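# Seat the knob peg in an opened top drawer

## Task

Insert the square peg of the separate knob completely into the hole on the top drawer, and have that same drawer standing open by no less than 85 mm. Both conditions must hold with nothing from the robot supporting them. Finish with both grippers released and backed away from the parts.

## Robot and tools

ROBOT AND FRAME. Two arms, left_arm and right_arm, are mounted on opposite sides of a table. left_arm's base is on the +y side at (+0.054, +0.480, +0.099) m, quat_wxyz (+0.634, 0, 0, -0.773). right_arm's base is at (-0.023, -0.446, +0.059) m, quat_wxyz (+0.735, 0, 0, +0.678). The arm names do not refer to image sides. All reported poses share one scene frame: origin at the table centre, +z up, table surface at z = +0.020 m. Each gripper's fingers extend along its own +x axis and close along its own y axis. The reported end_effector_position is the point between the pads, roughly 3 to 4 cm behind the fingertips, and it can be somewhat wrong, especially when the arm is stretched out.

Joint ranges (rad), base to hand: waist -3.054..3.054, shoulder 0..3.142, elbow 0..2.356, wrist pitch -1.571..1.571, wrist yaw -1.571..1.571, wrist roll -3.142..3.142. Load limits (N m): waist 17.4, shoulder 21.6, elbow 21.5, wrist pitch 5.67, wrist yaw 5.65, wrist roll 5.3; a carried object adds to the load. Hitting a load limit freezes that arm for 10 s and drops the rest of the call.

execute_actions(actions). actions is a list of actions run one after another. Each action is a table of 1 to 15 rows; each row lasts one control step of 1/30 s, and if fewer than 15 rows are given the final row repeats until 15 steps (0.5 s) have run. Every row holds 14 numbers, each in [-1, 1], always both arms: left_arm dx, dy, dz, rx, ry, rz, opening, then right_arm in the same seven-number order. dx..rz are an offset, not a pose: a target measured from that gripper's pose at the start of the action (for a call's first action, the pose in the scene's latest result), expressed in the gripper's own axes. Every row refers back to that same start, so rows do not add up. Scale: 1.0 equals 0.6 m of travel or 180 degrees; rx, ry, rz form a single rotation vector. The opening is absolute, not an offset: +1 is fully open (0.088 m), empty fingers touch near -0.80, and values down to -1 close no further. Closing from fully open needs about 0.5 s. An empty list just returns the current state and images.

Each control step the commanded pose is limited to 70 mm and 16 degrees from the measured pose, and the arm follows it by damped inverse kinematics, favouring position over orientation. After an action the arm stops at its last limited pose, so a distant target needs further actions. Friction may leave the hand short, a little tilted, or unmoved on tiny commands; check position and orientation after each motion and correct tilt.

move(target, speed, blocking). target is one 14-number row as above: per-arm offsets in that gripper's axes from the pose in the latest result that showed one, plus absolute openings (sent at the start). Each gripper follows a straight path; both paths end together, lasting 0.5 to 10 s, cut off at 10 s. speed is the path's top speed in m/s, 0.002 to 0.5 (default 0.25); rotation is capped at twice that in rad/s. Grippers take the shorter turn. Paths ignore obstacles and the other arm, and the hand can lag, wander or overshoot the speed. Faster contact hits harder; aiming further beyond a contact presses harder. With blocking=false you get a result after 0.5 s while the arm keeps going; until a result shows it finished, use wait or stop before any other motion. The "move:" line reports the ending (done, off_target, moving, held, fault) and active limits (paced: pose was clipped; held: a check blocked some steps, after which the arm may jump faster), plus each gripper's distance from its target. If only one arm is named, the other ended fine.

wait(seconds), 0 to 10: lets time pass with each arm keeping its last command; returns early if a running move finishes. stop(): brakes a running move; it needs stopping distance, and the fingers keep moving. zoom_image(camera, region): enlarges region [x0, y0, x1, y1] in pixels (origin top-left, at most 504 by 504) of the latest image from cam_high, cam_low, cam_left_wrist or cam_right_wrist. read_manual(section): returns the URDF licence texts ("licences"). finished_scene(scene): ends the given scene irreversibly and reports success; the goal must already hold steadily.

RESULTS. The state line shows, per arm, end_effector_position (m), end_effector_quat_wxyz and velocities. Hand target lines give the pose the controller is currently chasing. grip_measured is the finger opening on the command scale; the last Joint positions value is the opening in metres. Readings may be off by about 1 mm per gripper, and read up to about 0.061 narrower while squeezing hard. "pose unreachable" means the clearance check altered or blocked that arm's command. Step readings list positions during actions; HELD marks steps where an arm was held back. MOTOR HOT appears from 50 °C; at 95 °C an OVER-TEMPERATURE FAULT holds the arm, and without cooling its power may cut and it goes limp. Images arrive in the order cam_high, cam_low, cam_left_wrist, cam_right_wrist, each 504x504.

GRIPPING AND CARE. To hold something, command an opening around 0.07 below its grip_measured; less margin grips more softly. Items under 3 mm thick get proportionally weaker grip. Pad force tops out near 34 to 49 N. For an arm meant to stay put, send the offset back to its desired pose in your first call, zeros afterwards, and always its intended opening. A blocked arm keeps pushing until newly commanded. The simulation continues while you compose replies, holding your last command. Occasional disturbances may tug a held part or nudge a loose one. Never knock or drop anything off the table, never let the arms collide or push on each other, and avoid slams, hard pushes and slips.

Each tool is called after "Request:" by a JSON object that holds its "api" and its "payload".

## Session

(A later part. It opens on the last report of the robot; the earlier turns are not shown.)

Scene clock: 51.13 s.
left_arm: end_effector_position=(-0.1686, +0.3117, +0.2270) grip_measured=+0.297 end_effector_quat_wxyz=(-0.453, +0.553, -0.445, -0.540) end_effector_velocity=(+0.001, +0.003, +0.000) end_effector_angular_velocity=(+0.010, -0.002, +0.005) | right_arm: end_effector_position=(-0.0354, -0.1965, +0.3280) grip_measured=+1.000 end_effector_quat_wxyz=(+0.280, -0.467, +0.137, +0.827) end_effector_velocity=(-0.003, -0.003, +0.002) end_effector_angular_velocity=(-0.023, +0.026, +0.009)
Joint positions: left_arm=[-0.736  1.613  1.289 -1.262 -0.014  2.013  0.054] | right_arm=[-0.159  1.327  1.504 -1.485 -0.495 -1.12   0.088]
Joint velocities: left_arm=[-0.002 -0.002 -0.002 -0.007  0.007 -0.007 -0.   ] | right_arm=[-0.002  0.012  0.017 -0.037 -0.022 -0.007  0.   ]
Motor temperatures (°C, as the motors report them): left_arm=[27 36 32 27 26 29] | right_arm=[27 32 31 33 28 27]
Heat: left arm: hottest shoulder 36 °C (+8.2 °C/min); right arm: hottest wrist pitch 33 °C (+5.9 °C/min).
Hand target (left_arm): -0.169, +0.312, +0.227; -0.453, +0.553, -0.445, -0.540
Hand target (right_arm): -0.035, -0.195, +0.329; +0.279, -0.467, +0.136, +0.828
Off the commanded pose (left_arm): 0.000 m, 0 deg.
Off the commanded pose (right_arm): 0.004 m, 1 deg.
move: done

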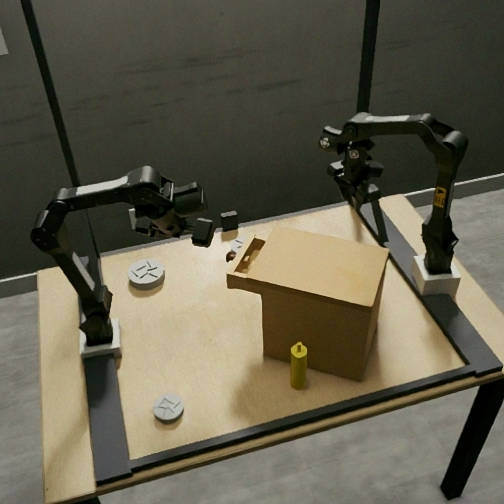

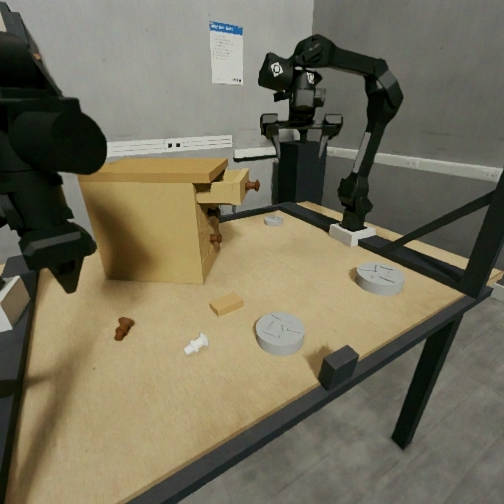

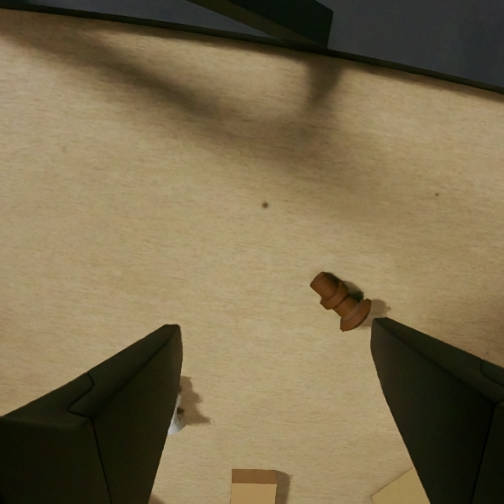

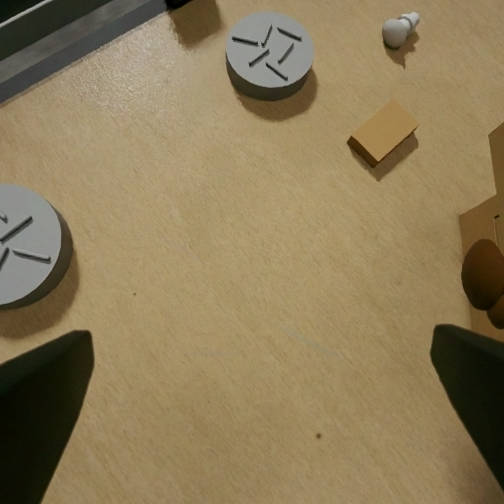

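Request:
{"api": "move", "payload": {"target": [0,0,0,0,0,0,0.3, 0.013,-0.198,-0.002,0,0,0,1], "speed": 0.15}}

Scene clock: 52.70 s.
left_arm: end_effector_position=(-0.1686, +0.3117, +0.2270) grip_measured=+0.297 end_effector_quat_wxyz=(-0.453, +0.553, -0.445, -0.540) end_effector_velocity=(+0.005, +0.003, +0.000) end_effector_angular_velocity=(+0.007, -0.022, +0.005) | right_arm: end_effector_position=(+0.0316, -0.1007, +0.3256) grip_measured=+1.000 end_effector_quat_wxyz=(+0.282, -0.468, +0.137, +0.826) end_effector_velocity=(+0.000, +0.001, -0.003) end_effector_angular_velocity=(-0.025, +0.019, -0.007)
Joint positions: left_arm=[-0.736  1.613  1.289 -1.262 -0.014  2.013  0.054] | right_arm=[-0.292  1.763  1.922 -1.536 -0.522 -1.266  0.088]
Joint velocities: left_arm=[-0.002 -0.002 -0.002 -0.022 -0.007 -0.007 -0.   ] | right_arm=[-0.002  0.022  0.017 -0.022 -0.007  0.007  0.   ]
Motor temperatures (°C, as the motors report them): left_arm=[27 36 32 27 26 29] | right_arm=[27 33 31 33 28 27]
Heat: left arm: hottest shoulder 36 °C (+8.0 °C/min); right arm: hottest shoulder 33 °C (+5.7 °C/min).
Hand target (left_arm): -0.169, +0.312, +0.227; -0.453, +0.553, -0.445, -0.540
Hand target (right_arm): +0.033, -0.099, +0.325; +0.281, -0.467, +0.137, +0.827
Off the commanded pose (left_arm): 0.000 m, 0 deg.
Off the commanded pose (right_arm): 0.002 m, 0 deg.
move: done

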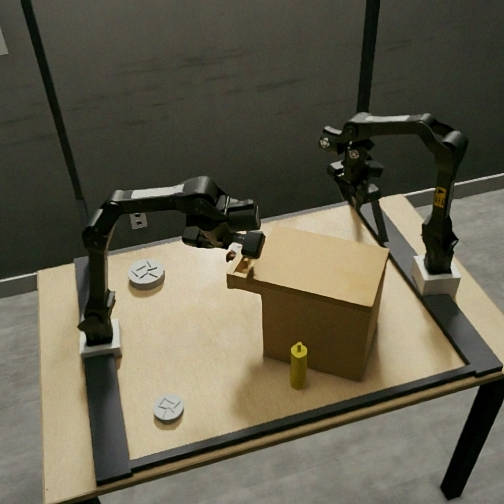

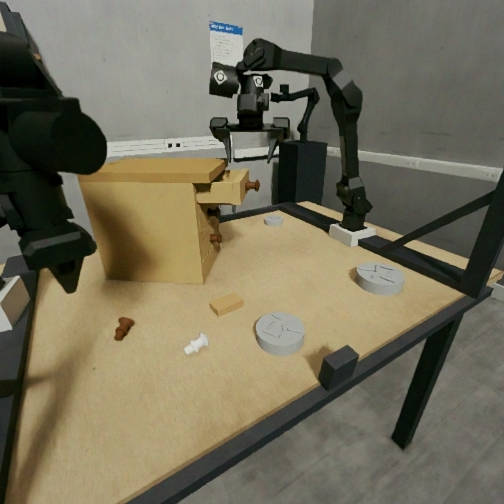

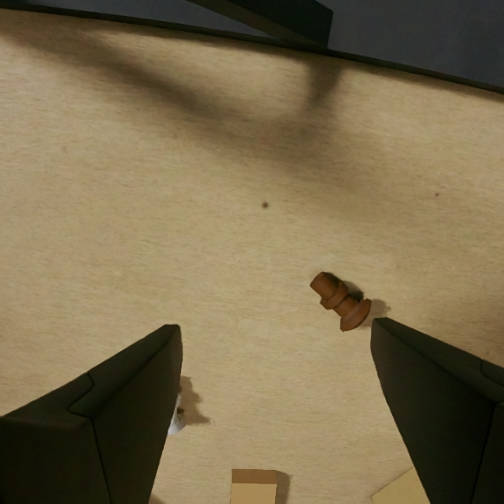

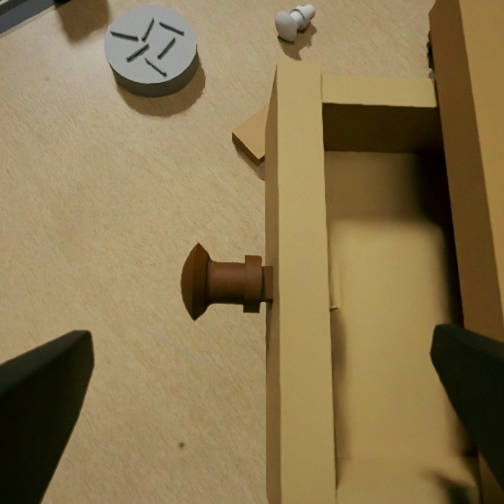

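Request:
{"api": "move", "payload": {"target": [0,0,0,0,0,0,0.3, 0.097,0,0,0,0,0,0.62], "speed": 0.05}}

Scene clock: 54.33 s.
left_arm: end_effector_position=(-0.1686, +0.3117, +0.2270) grip_measured=+0.297 end_effector_quat_wxyz=(-0.453, +0.553, -0.445, -0.540) end_effector_velocity=(+0.001, +0.003, +0.000) end_effector_angular_velocity=(+0.010, -0.002, +0.005) | right_arm: end_effector_position=(+0.0111, -0.0801, +0.2832) grip_measured=+0.622 end_effector_quat_wxyz=(+0.287, -0.468, +0.128, +0.826) end_effector_velocity=(-0.005, -0.003, -0.002) end_effector_angular_velocity=(+0.003, +0.005, +0.015)
Joint positions: left_arm=[-0.736  1.613  1.289 -1.262 -0.014  2.013  0.054] | right_arm=[-0.212  1.73   1.699 -1.28  -0.505 -1.176  0.069]
Joint velocities: left_arm=[-0.002 -0.002 -0.002 -0.007  0.007 -0.007  0.   ] | right_arm=[ 0.007 -0.012 -0.022  0.007 -0.007 -0.007 -0.   ]
Motor temperatures (°C, as the motors report them): left_arm=[27 36 32 27 26 29] | right_arm=[27 33 31 33 28 27]
Heat: left arm: hottest shoulder 36 °C (+7.7 °C/min); right arm: hottest shoulder 33 °C (+5.5 °C/min).
Hand target (left_arm): -0.169, +0.312, +0.227; -0.453, +0.553, -0.445, -0.540
Hand target (right_arm): +0.009, -0.081, +0.276; +0.281, -0.468, +0.137, +0.826
Off the commanded pose (left_arm): 0.000 m, 0 deg.
Off the commanded pose (right_arm): 0.008 m, 1 deg.
move: done

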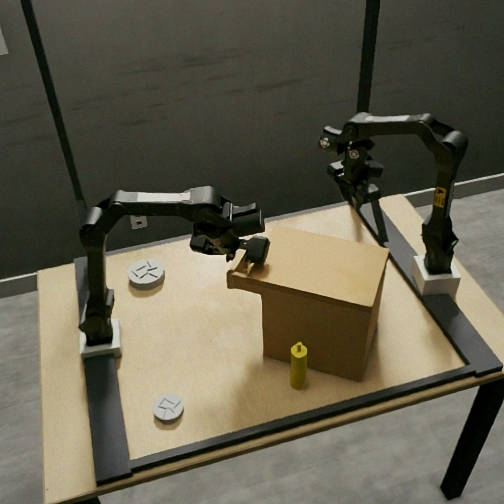

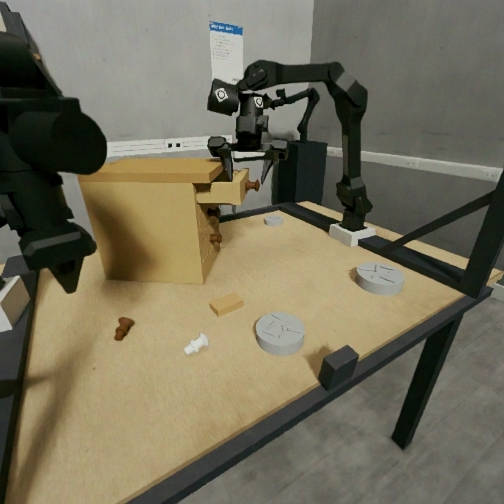

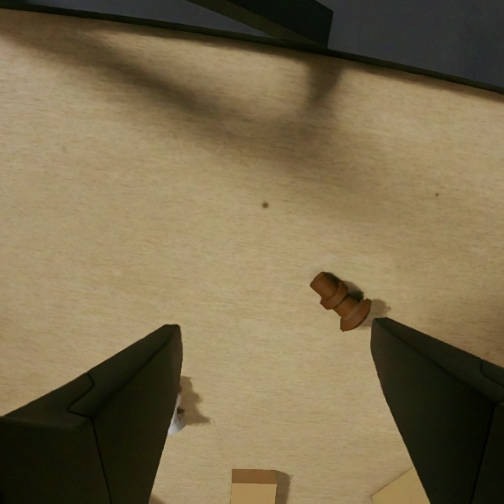

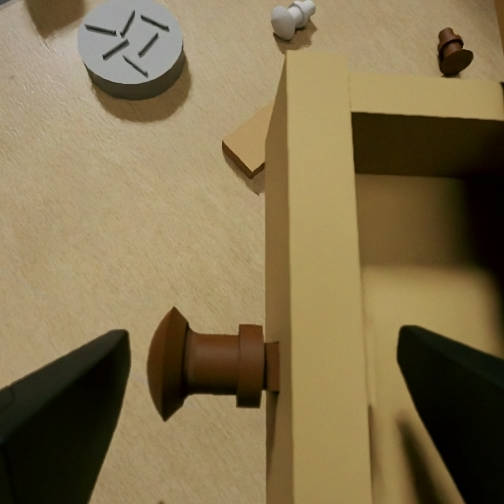

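Request:
{"api": "zoom_image", "payload": {"camera": "cam_low", "region": [195, 120, 295, 210]}}

Region (195, 120, 295, 210) of cam_low's 504x504 image, scaled by 5.040, with more detail than that image has; it fills the top 454 rows of this view, and the rest is white.

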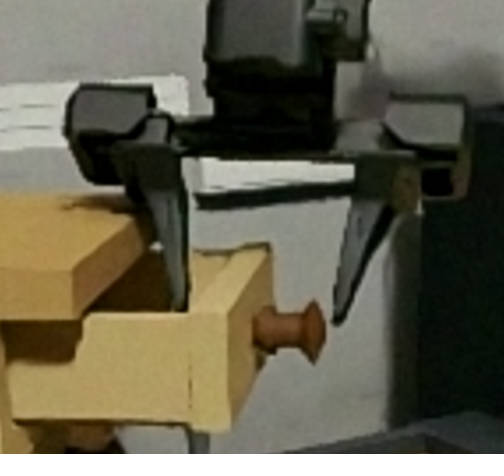

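Request:
{"api": "move", "payload": {"target": [0,0,0,0,0,0,0.3, 0.02,0.003,0.008,0,0.094,0,0.55], "speed": 0.15}}

Request:
{"api": "zoom_image", "payload": {"camera": "cam_low", "region": [195, 120, 295, 210]}}

Scene clock: 56.10 s.
left_arm: end_effector_position=(-0.1686, +0.3117, +0.2270) grip_measured=+0.297 end_effector_quat_wxyz=(-0.453, +0.553, -0.445, -0.540) end_effector_velocity=(-0.001, -0.002, +0.001) end_effector_angular_velocity=(-0.013, +0.005, +0.005) | right_arm: end_effector_position=(+0.0023, -0.0768, +0.2758) grip_measured=+0.552 end_effector_quat_wxyz=(+0.264, -0.582, +0.167, +0.751) end_effector_velocity=(-0.002, -0.005, -0.001) end_effector_angular_velocity=(-0.031, -0.004, +0.013)
Joint positions: left_arm=[-0.736  1.613  1.289 -1.262 -0.014  2.013  0.054] | right_arm=[-0.073  1.831  1.868 -1.431 -0.213 -1.08   0.066]
Joint velocities: left_arm=[-0.002 -0.002  0.002  0.007 -0.007 -0.007 -0.   ] | right_arm=[ 0.007  0.007  0.012 -0.037  0.007 -0.007 -0.   ]
Motor temperatures (°C, as the motors report them): left_arm=[27 36 32 27 26 29] | right_arm=[27 33 31 32 28 27]
Heat: left arm: hottest shoulder 36 °C (+7.5 °C/min); right arm: hottest shoulder 33 °C (+5.3 °C/min).
Hand target (left_arm): -0.169, +0.312, +0.227; -0.453, +0.553, -0.445, -0.540
Hand target (right_arm): +0.002, -0.075, +0.275; +0.264, -0.584, +0.169, +0.749
Off the commanded pose (left_arm): 0.000 m, 0 deg.
Off the commanded pose (right_arm): 0.002 m, 0 deg.
move: done

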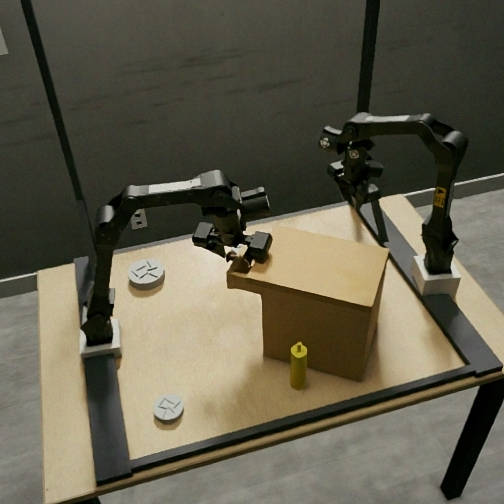

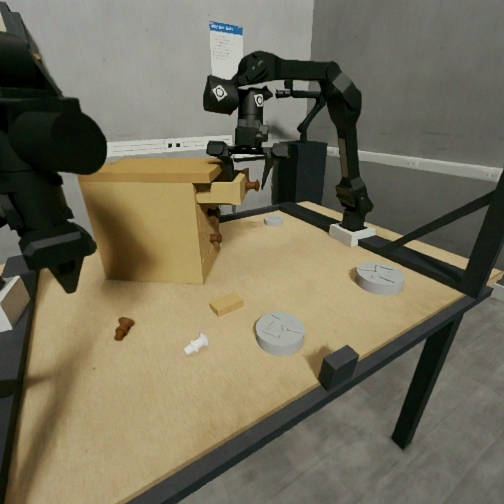

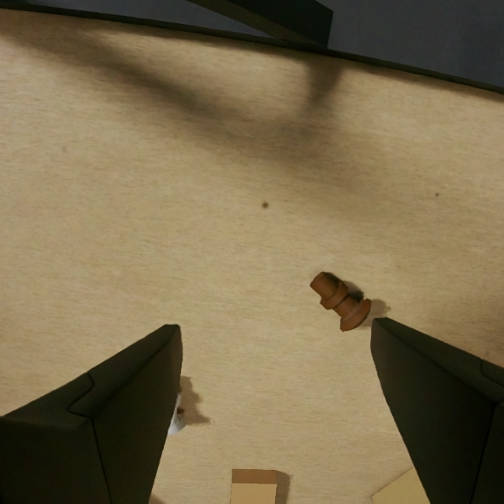

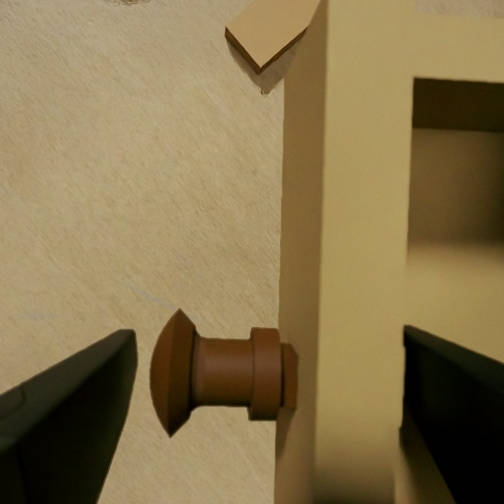

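Region (195, 120, 295, 210) of cam_low's 504x504 image, scaled by 5.040, with more detail than that image has; it fills the top 454 rows of this view, and the rest is white.

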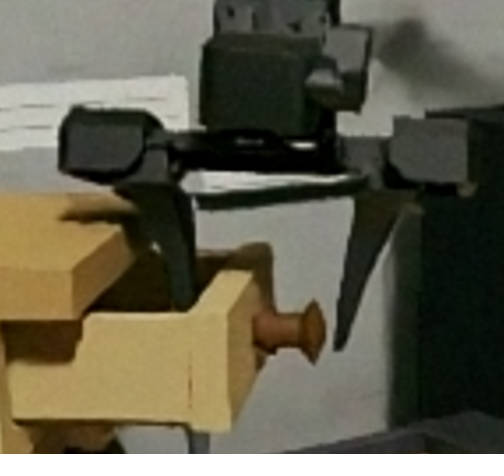

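Squeeze gradually.

Request:
{"api": "execute_actions", "payload": {"actions": [[[0,0,0,0,0,0,0.3,0,0,0,0,0,0,0.5],[0,0,0,0,0,0,0.3,0,0,0,0,0,0,0.47],[0,0,0,0,0,0,0.3,0,0,0,0,0,0,0.44],[0,0,0,0,0,0,0.3,0,0,0,0,0,0,0.42],[0,0,0,0,0,0,0.3,0,0,0,0,0,0,0.40],[0,0,0,0,0,0,0.3,0,0,0,0,0,0,0.38],[0,0,0,0,0,0,0.3,0,0,0,0,0,0,0.36],[0,0,0,0,0,0,0.3,0,0,0,0,0,0,0.34],[0,0,0,0,0,0,0.3,0,0,0,0,0,0,0.32],[0,0,0,0,0,0,0.3,0,0,0,0,0,0,0.30],[0,0,0,0,0,0,0.3,0,0,0,0,0,0,0.28],[0,0,0,0,0,0,0.3,0,0,0,0,0,0,0.26],[0,0,0,0,0,0,0.3,0,0,0,0,0,0,0.24],[0,0,0,0,0,0,0.3,0,0,0,0,0,0,0.22],[0,0,0,0,0,0,0.3,0,0,0,0,0,0,0.20]],[[0,0,0,0,0,0,0.3,0,0,0,0,0,0,0.18],[0,0,0,0,0,0,0.3,0,0,0,0,0,0,0.16],[0,0,0,0,0,0,0.3,0,0,0,0,0,0,0.14],[0,0,0,0,0,0,0.3,0,0,0,0,0,0,0.12],[0,0,0,0,0,0,0.3,0,0,0,0,0,0,0.1]]]}}

Request:
{"api": "zoom_image", "payload": {"camera": "cam_right_wrist", "region": [180, 290, 360, 470]}}

Scene clock: 57.47 s.
left_arm: end_effector_position=(-0.1686, +0.3117, +0.2270) grip_measured=+0.297 end_effector_quat_wxyz=(-0.453, +0.553, -0.445, -0.540) end_effector_velocity=(+0.002, +0.001, +0.001) end_effector_angular_velocity=(-0.004, -0.006, -0.010) | right_arm: end_effector_position=(+0.0047, -0.0752, +0.2759) grip_measured=+0.244 end_effector_quat_wxyz=(+0.269, -0.583, +0.165, +0.749) end_effector_velocity=(+0.002, +0.001, +0.002) end_effector_angular_velocity=(+0.012, -0.011, +0.003)
Joint positions: left_arm=[-0.736  1.613  1.289 -1.262 -0.014  2.013  0.054] | right_arm=[-0.078  1.832  1.87  -1.424 -0.209 -1.079  0.051]
Joint velocities: left_arm=[-0.002 -0.007 -0.002 -0.007 -0.007  0.007 -0.   ] | right_arm=[-0.002 -0.002  0.002  0.007  0.007 -0.007 -0.   ]
Motor temperatures (°C, as the motors report them): left_arm=[27 36 32 27 26 29] | right_arm=[27 33 31 32 28 27]
Heat: left arm: hottest shoulder 36 °C (+7.3 °C/min); right arm: hottest shoulder 33 °C (+5.2 °C/min).
Hand target (left_arm): -0.169, +0.312, +0.227; -0.453, +0.553, -0.445, -0.540
Hand target (right_arm): +0.004, -0.075, +0.276; +0.268, -0.583, +0.166, +0.749
Off the commanded pose (left_arm): 0.000 m, 0 deg.
Off the commanded pose (right_arm): 0.000 m, 0 deg.
Step readings (end_effector_position; steps 1 to 15: 1st action; 16 to 30: 2nd action):
0: left_arm (-0.1686, +0.3117, +0.2270) | right_arm (+0.0023, -0.0769, +0.2757)
1: left_arm (-0.1686, +0.3117, +0.2270) | right_arm (+0.0023, -0.0769, +0.2757)
2: left_arm (-0.1686, +0.3117, +0.2270) | right_arm (+0.0023, -0.0769, +0.2757)
4: left_arm (-0.1686, +0.3117, +0.2270) | right_arm (+0.0023, -0.0769, +0.2757)
8: left_arm (-0.1686, +0.3117, +0.2270) | right_arm (+0.0025, -0.0765, +0.2757)
15: left_arm (-0.1686, +0.3117, +0.2270) | right_arm (+0.0044, -0.0754, +0.2759)
16: left_arm (-0.1686, +0.3117, +0.2270) | right_arm (+0.0046, -0.0753, +0.2759)
17: left_arm (-0.1686, +0.3117, +0.2270) | right_arm (+0.0046, -0.0753, +0.2759)
19: left_arm (-0.1686, +0.3117, +0.2270) | right_arm (+0.0047, -0.0752, +0.2759)
23: left_arm (-0.1686, +0.3117, +0.2270) | right_arm (+0.0047, -0.0752, +0.2759)
30: end_effector_position above

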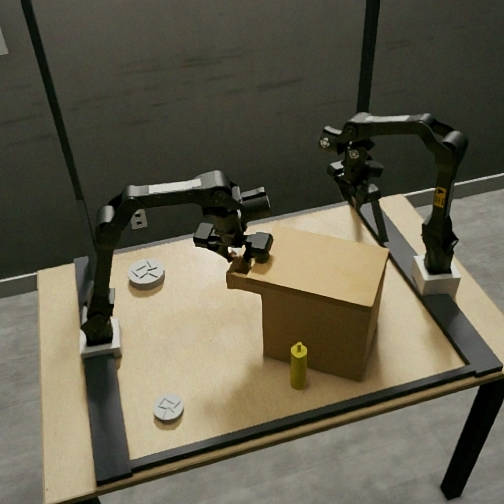

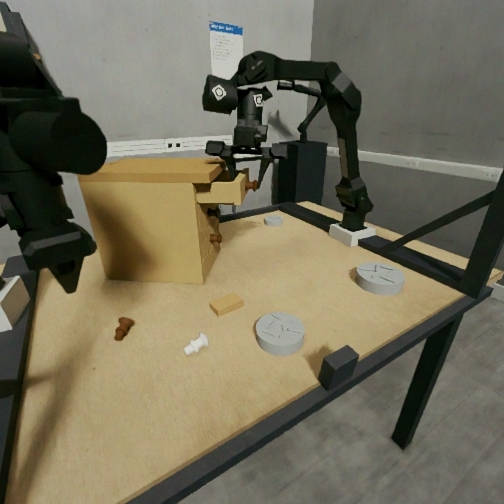

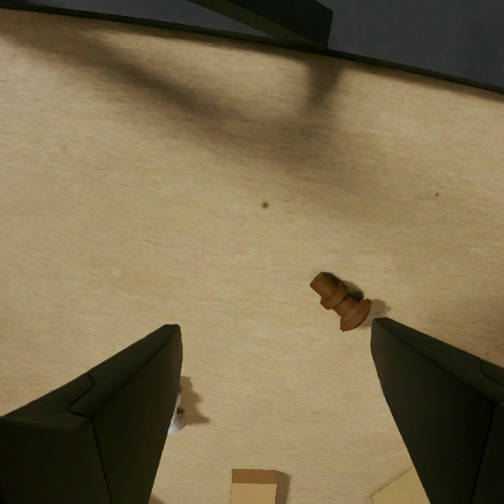

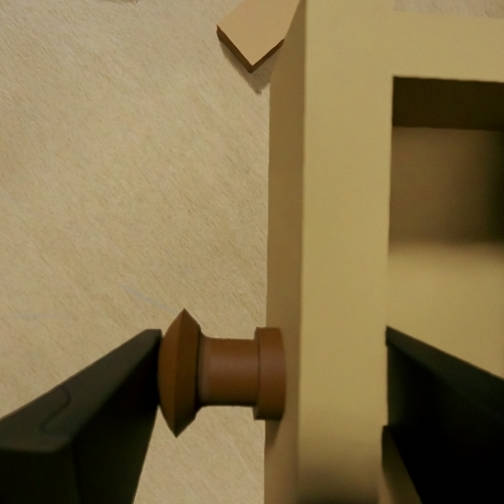

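Region (180, 290, 360, 470) of cam_right_wrist's 504x504 image, scaled by 2.800, with more detail than that image has.

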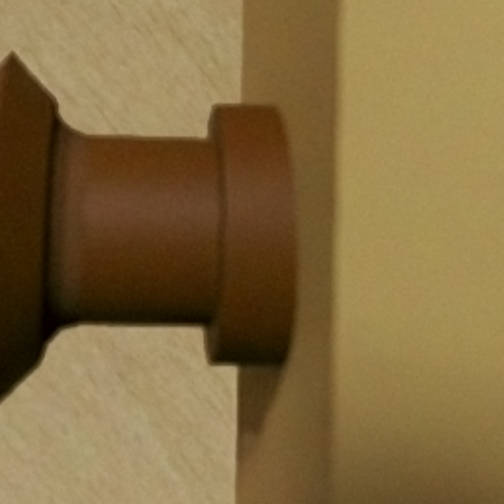

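Request:
{"api": "execute_actions", "payload": {"actions": [[[0,0,0,0,0,0,0.3,0,0,0,0,0,0,0.6]]]}}

Request:
{"api": "move", "payload": {"target": [0,0,0,0,0,0,0.3, -0.09,0,-0.015,0,-0.08,0,0.6], "speed": 0.15}}

Request:
{"api": "move", "payload": {"target": [0,0,0,0,0,0,0.3, -0.02,0.2,0,0,0,0,0.6], "speed": 0.25}}

Request:
{"api": "zoom_image", "payload": {"camera": "cam_low", "region": [185, 150, 275, 220]}}

Scene clock: 58.23 s.
left_arm: end_effector_position=(-0.1686, +0.3117, +0.2270) grip_measured=+0.297 end_effector_quat_wxyz=(-0.453, +0.553, -0.445, -0.540) end_effector_velocity=(+0.003, -0.000, +0.000) end_effector_angular_velocity=(-0.002, -0.010, +0.010) | right_arm: end_effector_position=(+0.0045, -0.0752, +0.2759) grip_measured=+0.585 end_effector_quat_wxyz=(+0.269, -0.583, +0.165, +0.749) end_effector_velocity=(-0.001, -0.005, -0.000) end_effector_angular_velocity=(-0.022, +0.012, -0.008)
Joint positions: left_arm=[-0.736  1.613  1.289 -1.262 -0.014  2.013  0.054] | right_arm=[-0.077  1.832  1.87  -1.424 -0.209 -1.079  0.068]
Joint velocities: left_arm=[ 0.002 -0.002 -0.002 -0.007 -0.007 -0.007 -0.   ] | right_arm=[-0.002 -0.002 -0.002 -0.022 -0.007  0.007  0.004]
Motor temperatures (°C, as the motors report them): left_arm=[27 36 32 27 26 29] | right_arm=[27 33 31 32 28 27]
Heat: left arm: hottest shoulder 36 °C (+7.2 °C/min); right arm: hottest shoulder 33 °C (+5.2 °C/min).
Hand target (left_arm): -0.169, +0.312, +0.227; -0.453, +0.553, -0.445, -0.540
Hand target (right_arm): +0.005, -0.075, +0.276; +0.269, -0.583, +0.165, +0.749
Off the commanded pose (left_arm): 0.000 m, 0 deg.
Off the commanded pose (right_arm): 0.000 m, 0 deg.
Step readings (end_effector_position):
0: left_arm (-0.1686, +0.3117, +0.2270) | right_arm (+0.0047, -0.0752, +0.2759)
1: left_arm (-0.1686, +0.3117, +0.2270) | right_arm (+0.0047, -0.0752, +0.2759)
2: left_arm (-0.1686, +0.3117, +0.2270) | right_arm (+0.0045, -0.0752, +0.2759)
4: left_arm (-0.1686, +0.3117, +0.2270) | right_arm (+0.0045, -0.0752, +0.2759)
8: left_arm (-0.1686, +0.3117, +0.2270) | right_arm (+0.0045, -0.0752, +0.2759)
15: end_effector_position above

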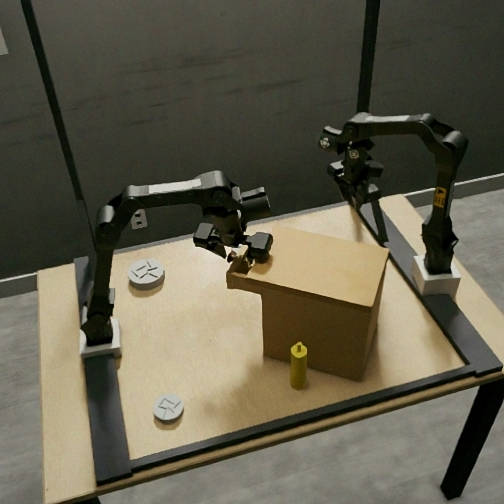

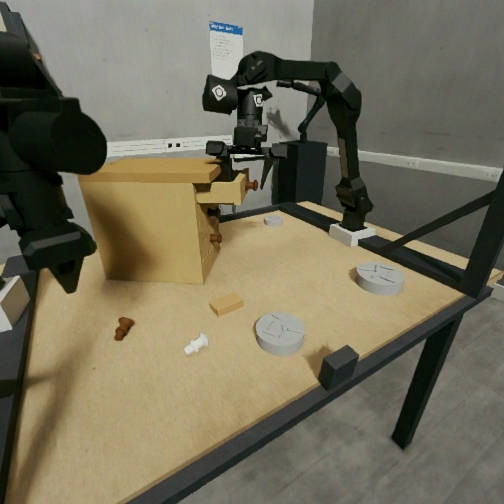

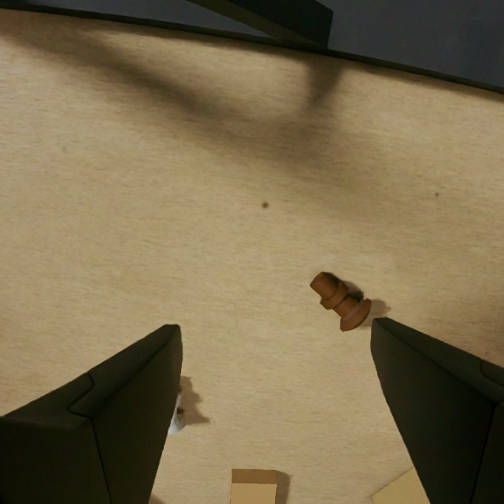

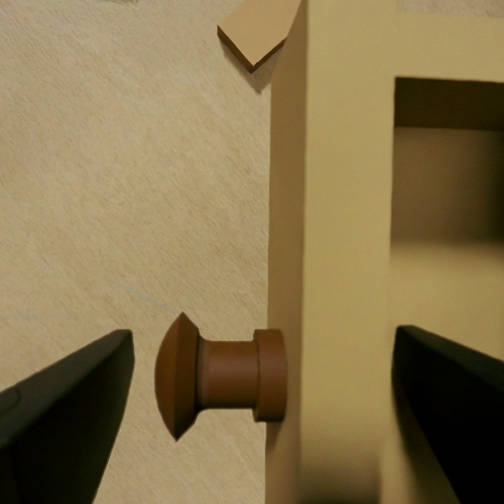

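Scene clock: 59.50 s.
left_arm: end_effector_position=(-0.1686, +0.3117, +0.2270) grip_measured=+0.297 end_effector_quat_wxyz=(-0.453, +0.553, -0.445, -0.540) end_effector_velocity=(+0.002, +0.001, +0.000) end_effector_angular_velocity=(-0.002, -0.010, +0.005) | right_arm: end_effector_position=(+0.0203, -0.0906, +0.3200) grip_measured=+0.598 end_effector_quat_wxyz=(+0.284, -0.486, +0.137, +0.815) end_effector_velocity=(+0.002, -0.004, +0.004) end_effector_angular_velocity=(+0.003, +0.002, +0.009)
Joint positions: left_arm=[-0.736  1.613  1.289 -1.262 -0.014  2.013  0.054] | right_arm=[-0.23   1.768  1.915 -1.489 -0.465 -1.2    0.068]
Joint velocities: left_arm=[-0.002 -0.002 -0.002 -0.007 -0.007 -0.007 -0.   ] | right_arm=[-0.012 -0.002  0.012 -0.022 -0.007 -0.022 -0.   ]
Motor temperatures (°C, as the motors report them): left_arm=[27 36 32 27 26 29] | right_arm=[27 34 31 32 28 27]
Heat: left arm: hottest shoulder 36 °C (+7.1 °C/min); right arm: hottest shoulder 34 °C (+6.1 °C/min).
Hand target (left_arm): -0.169, +0.312, +0.227; -0.453, +0.553, -0.445, -0.540
Hand target (right_arm): +0.021, -0.092, +0.326; +0.288, -0.484, +0.129, +0.816
Off the commanded pose (left_arm): 0.000 m, 0 deg.
Off the commanded pose (right_arm): 0.006 m, 1 deg.
move: done

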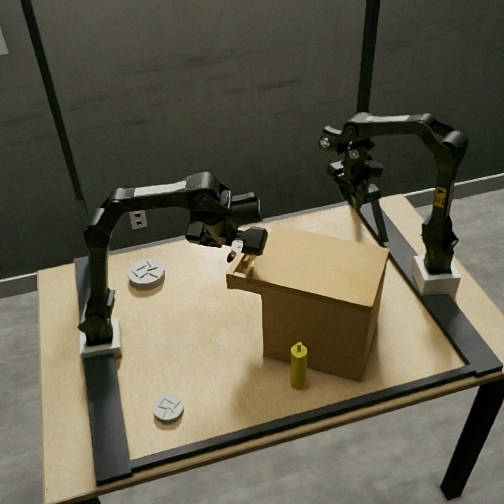

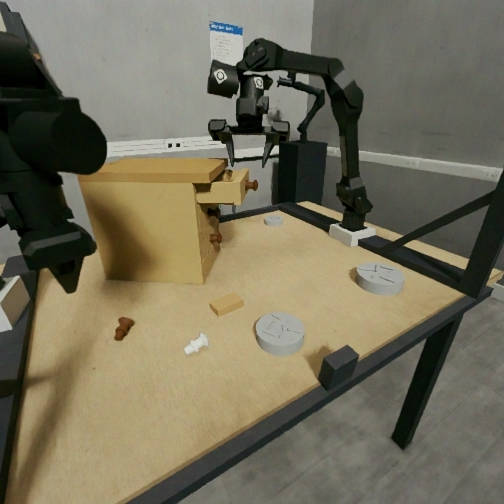

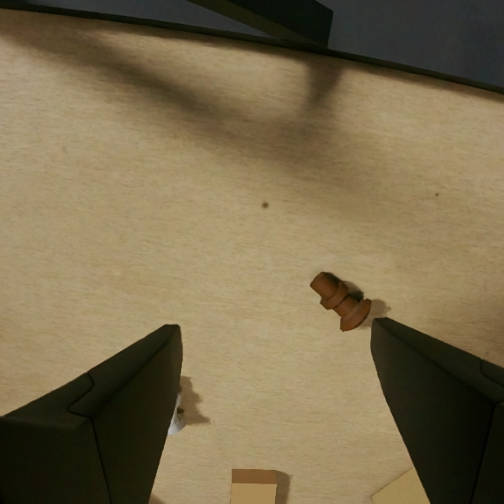

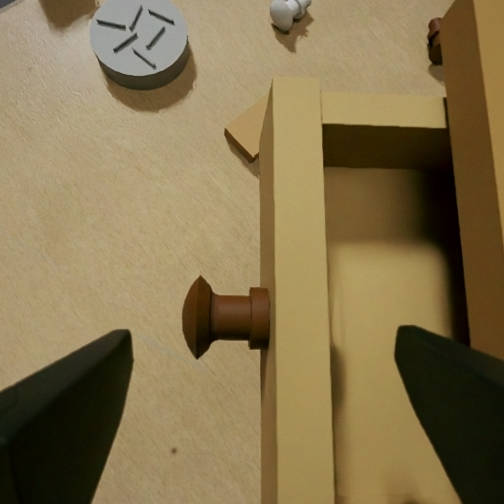

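Scene clock: 60.63 s.
left_arm: end_effector_position=(-0.1686, +0.3117, +0.2270) grip_measured=+0.297 end_effector_quat_wxyz=(-0.453, +0.553, -0.445, -0.540) end_effector_velocity=(+0.002, +0.001, -0.001) end_effector_angular_velocity=(+0.002, -0.014, -0.010) | right_arm: end_effector_position=(-0.0465, -0.1889, +0.3240) grip_measured=+0.598 end_effector_quat_wxyz=(+0.282, -0.486, +0.138, +0.816) end_effector_velocity=(-0.002, -0.005, +0.000) end_effector_angular_velocity=(-0.004, +0.010, -0.002)
Joint positions: left_arm=[-0.736  1.613  1.289 -1.262 -0.014  2.013  0.054] | right_arm=[-0.071  1.336  1.503 -1.44  -0.426 -1.033  0.068]
Joint velocities: left_arm=[-0.002  0.002 -0.002 -0.007 -0.007  0.007  0.   ] | right_arm=[ 0.002 -0.017 -0.012 -0.007 -0.007  0.007 -0.   ]
Motor temperatures (°C, as the motors report them): left_arm=[27 36 32 27 26 29] | right_arm=[27 34 31 32 28 27]
Heat: left arm: hottest shoulder 36 °C (+7.0 °C/min); right arm: hottest shoulder 34 °C (+6.0 °C/min).
Hand target (left_arm): -0.169, +0.312, +0.227; -0.453, +0.553, -0.445, -0.540
Hand target (right_arm): -0.047, -0.191, +0.324; +0.284, -0.486, +0.138, +0.815
Off the commanded pose (left_arm): 0.000 m, 0 deg.
Off the commanded pose (right_arm): 0.002 m, 0 deg.
move: done

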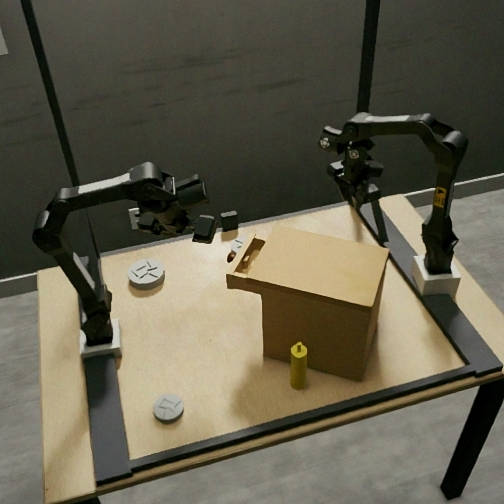

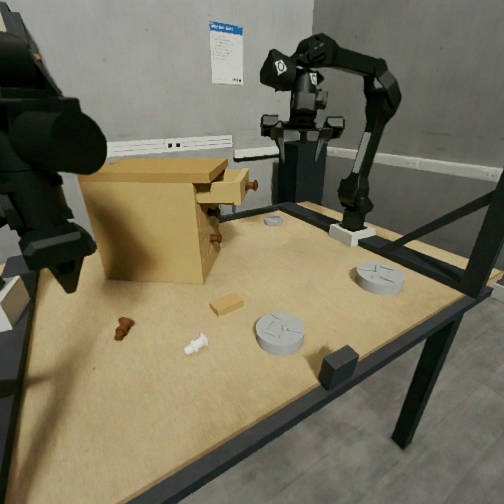

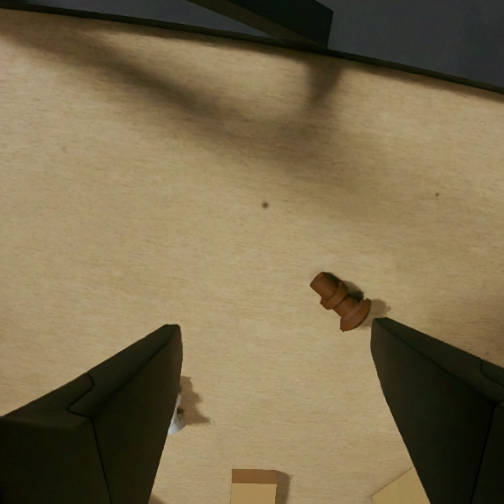

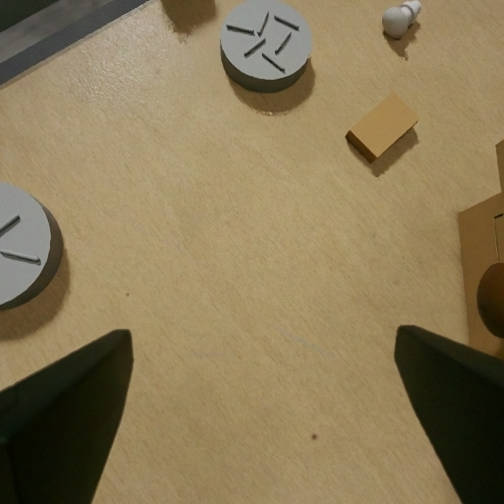

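Region (185, 150, 275, 220) of cam_low's 504x504 image, scaled by 5.600, with more detail than that image has.

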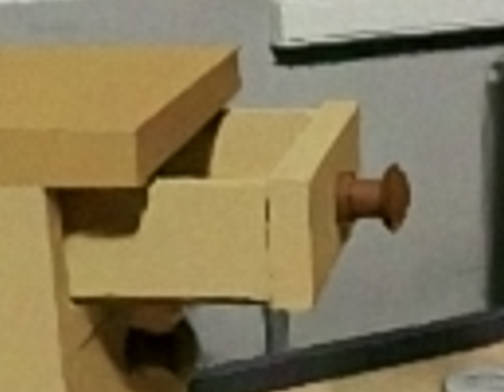

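Request:
{"api": "finished_scene", "payload": {"scene": 1}}

The scene is finished: the task was done.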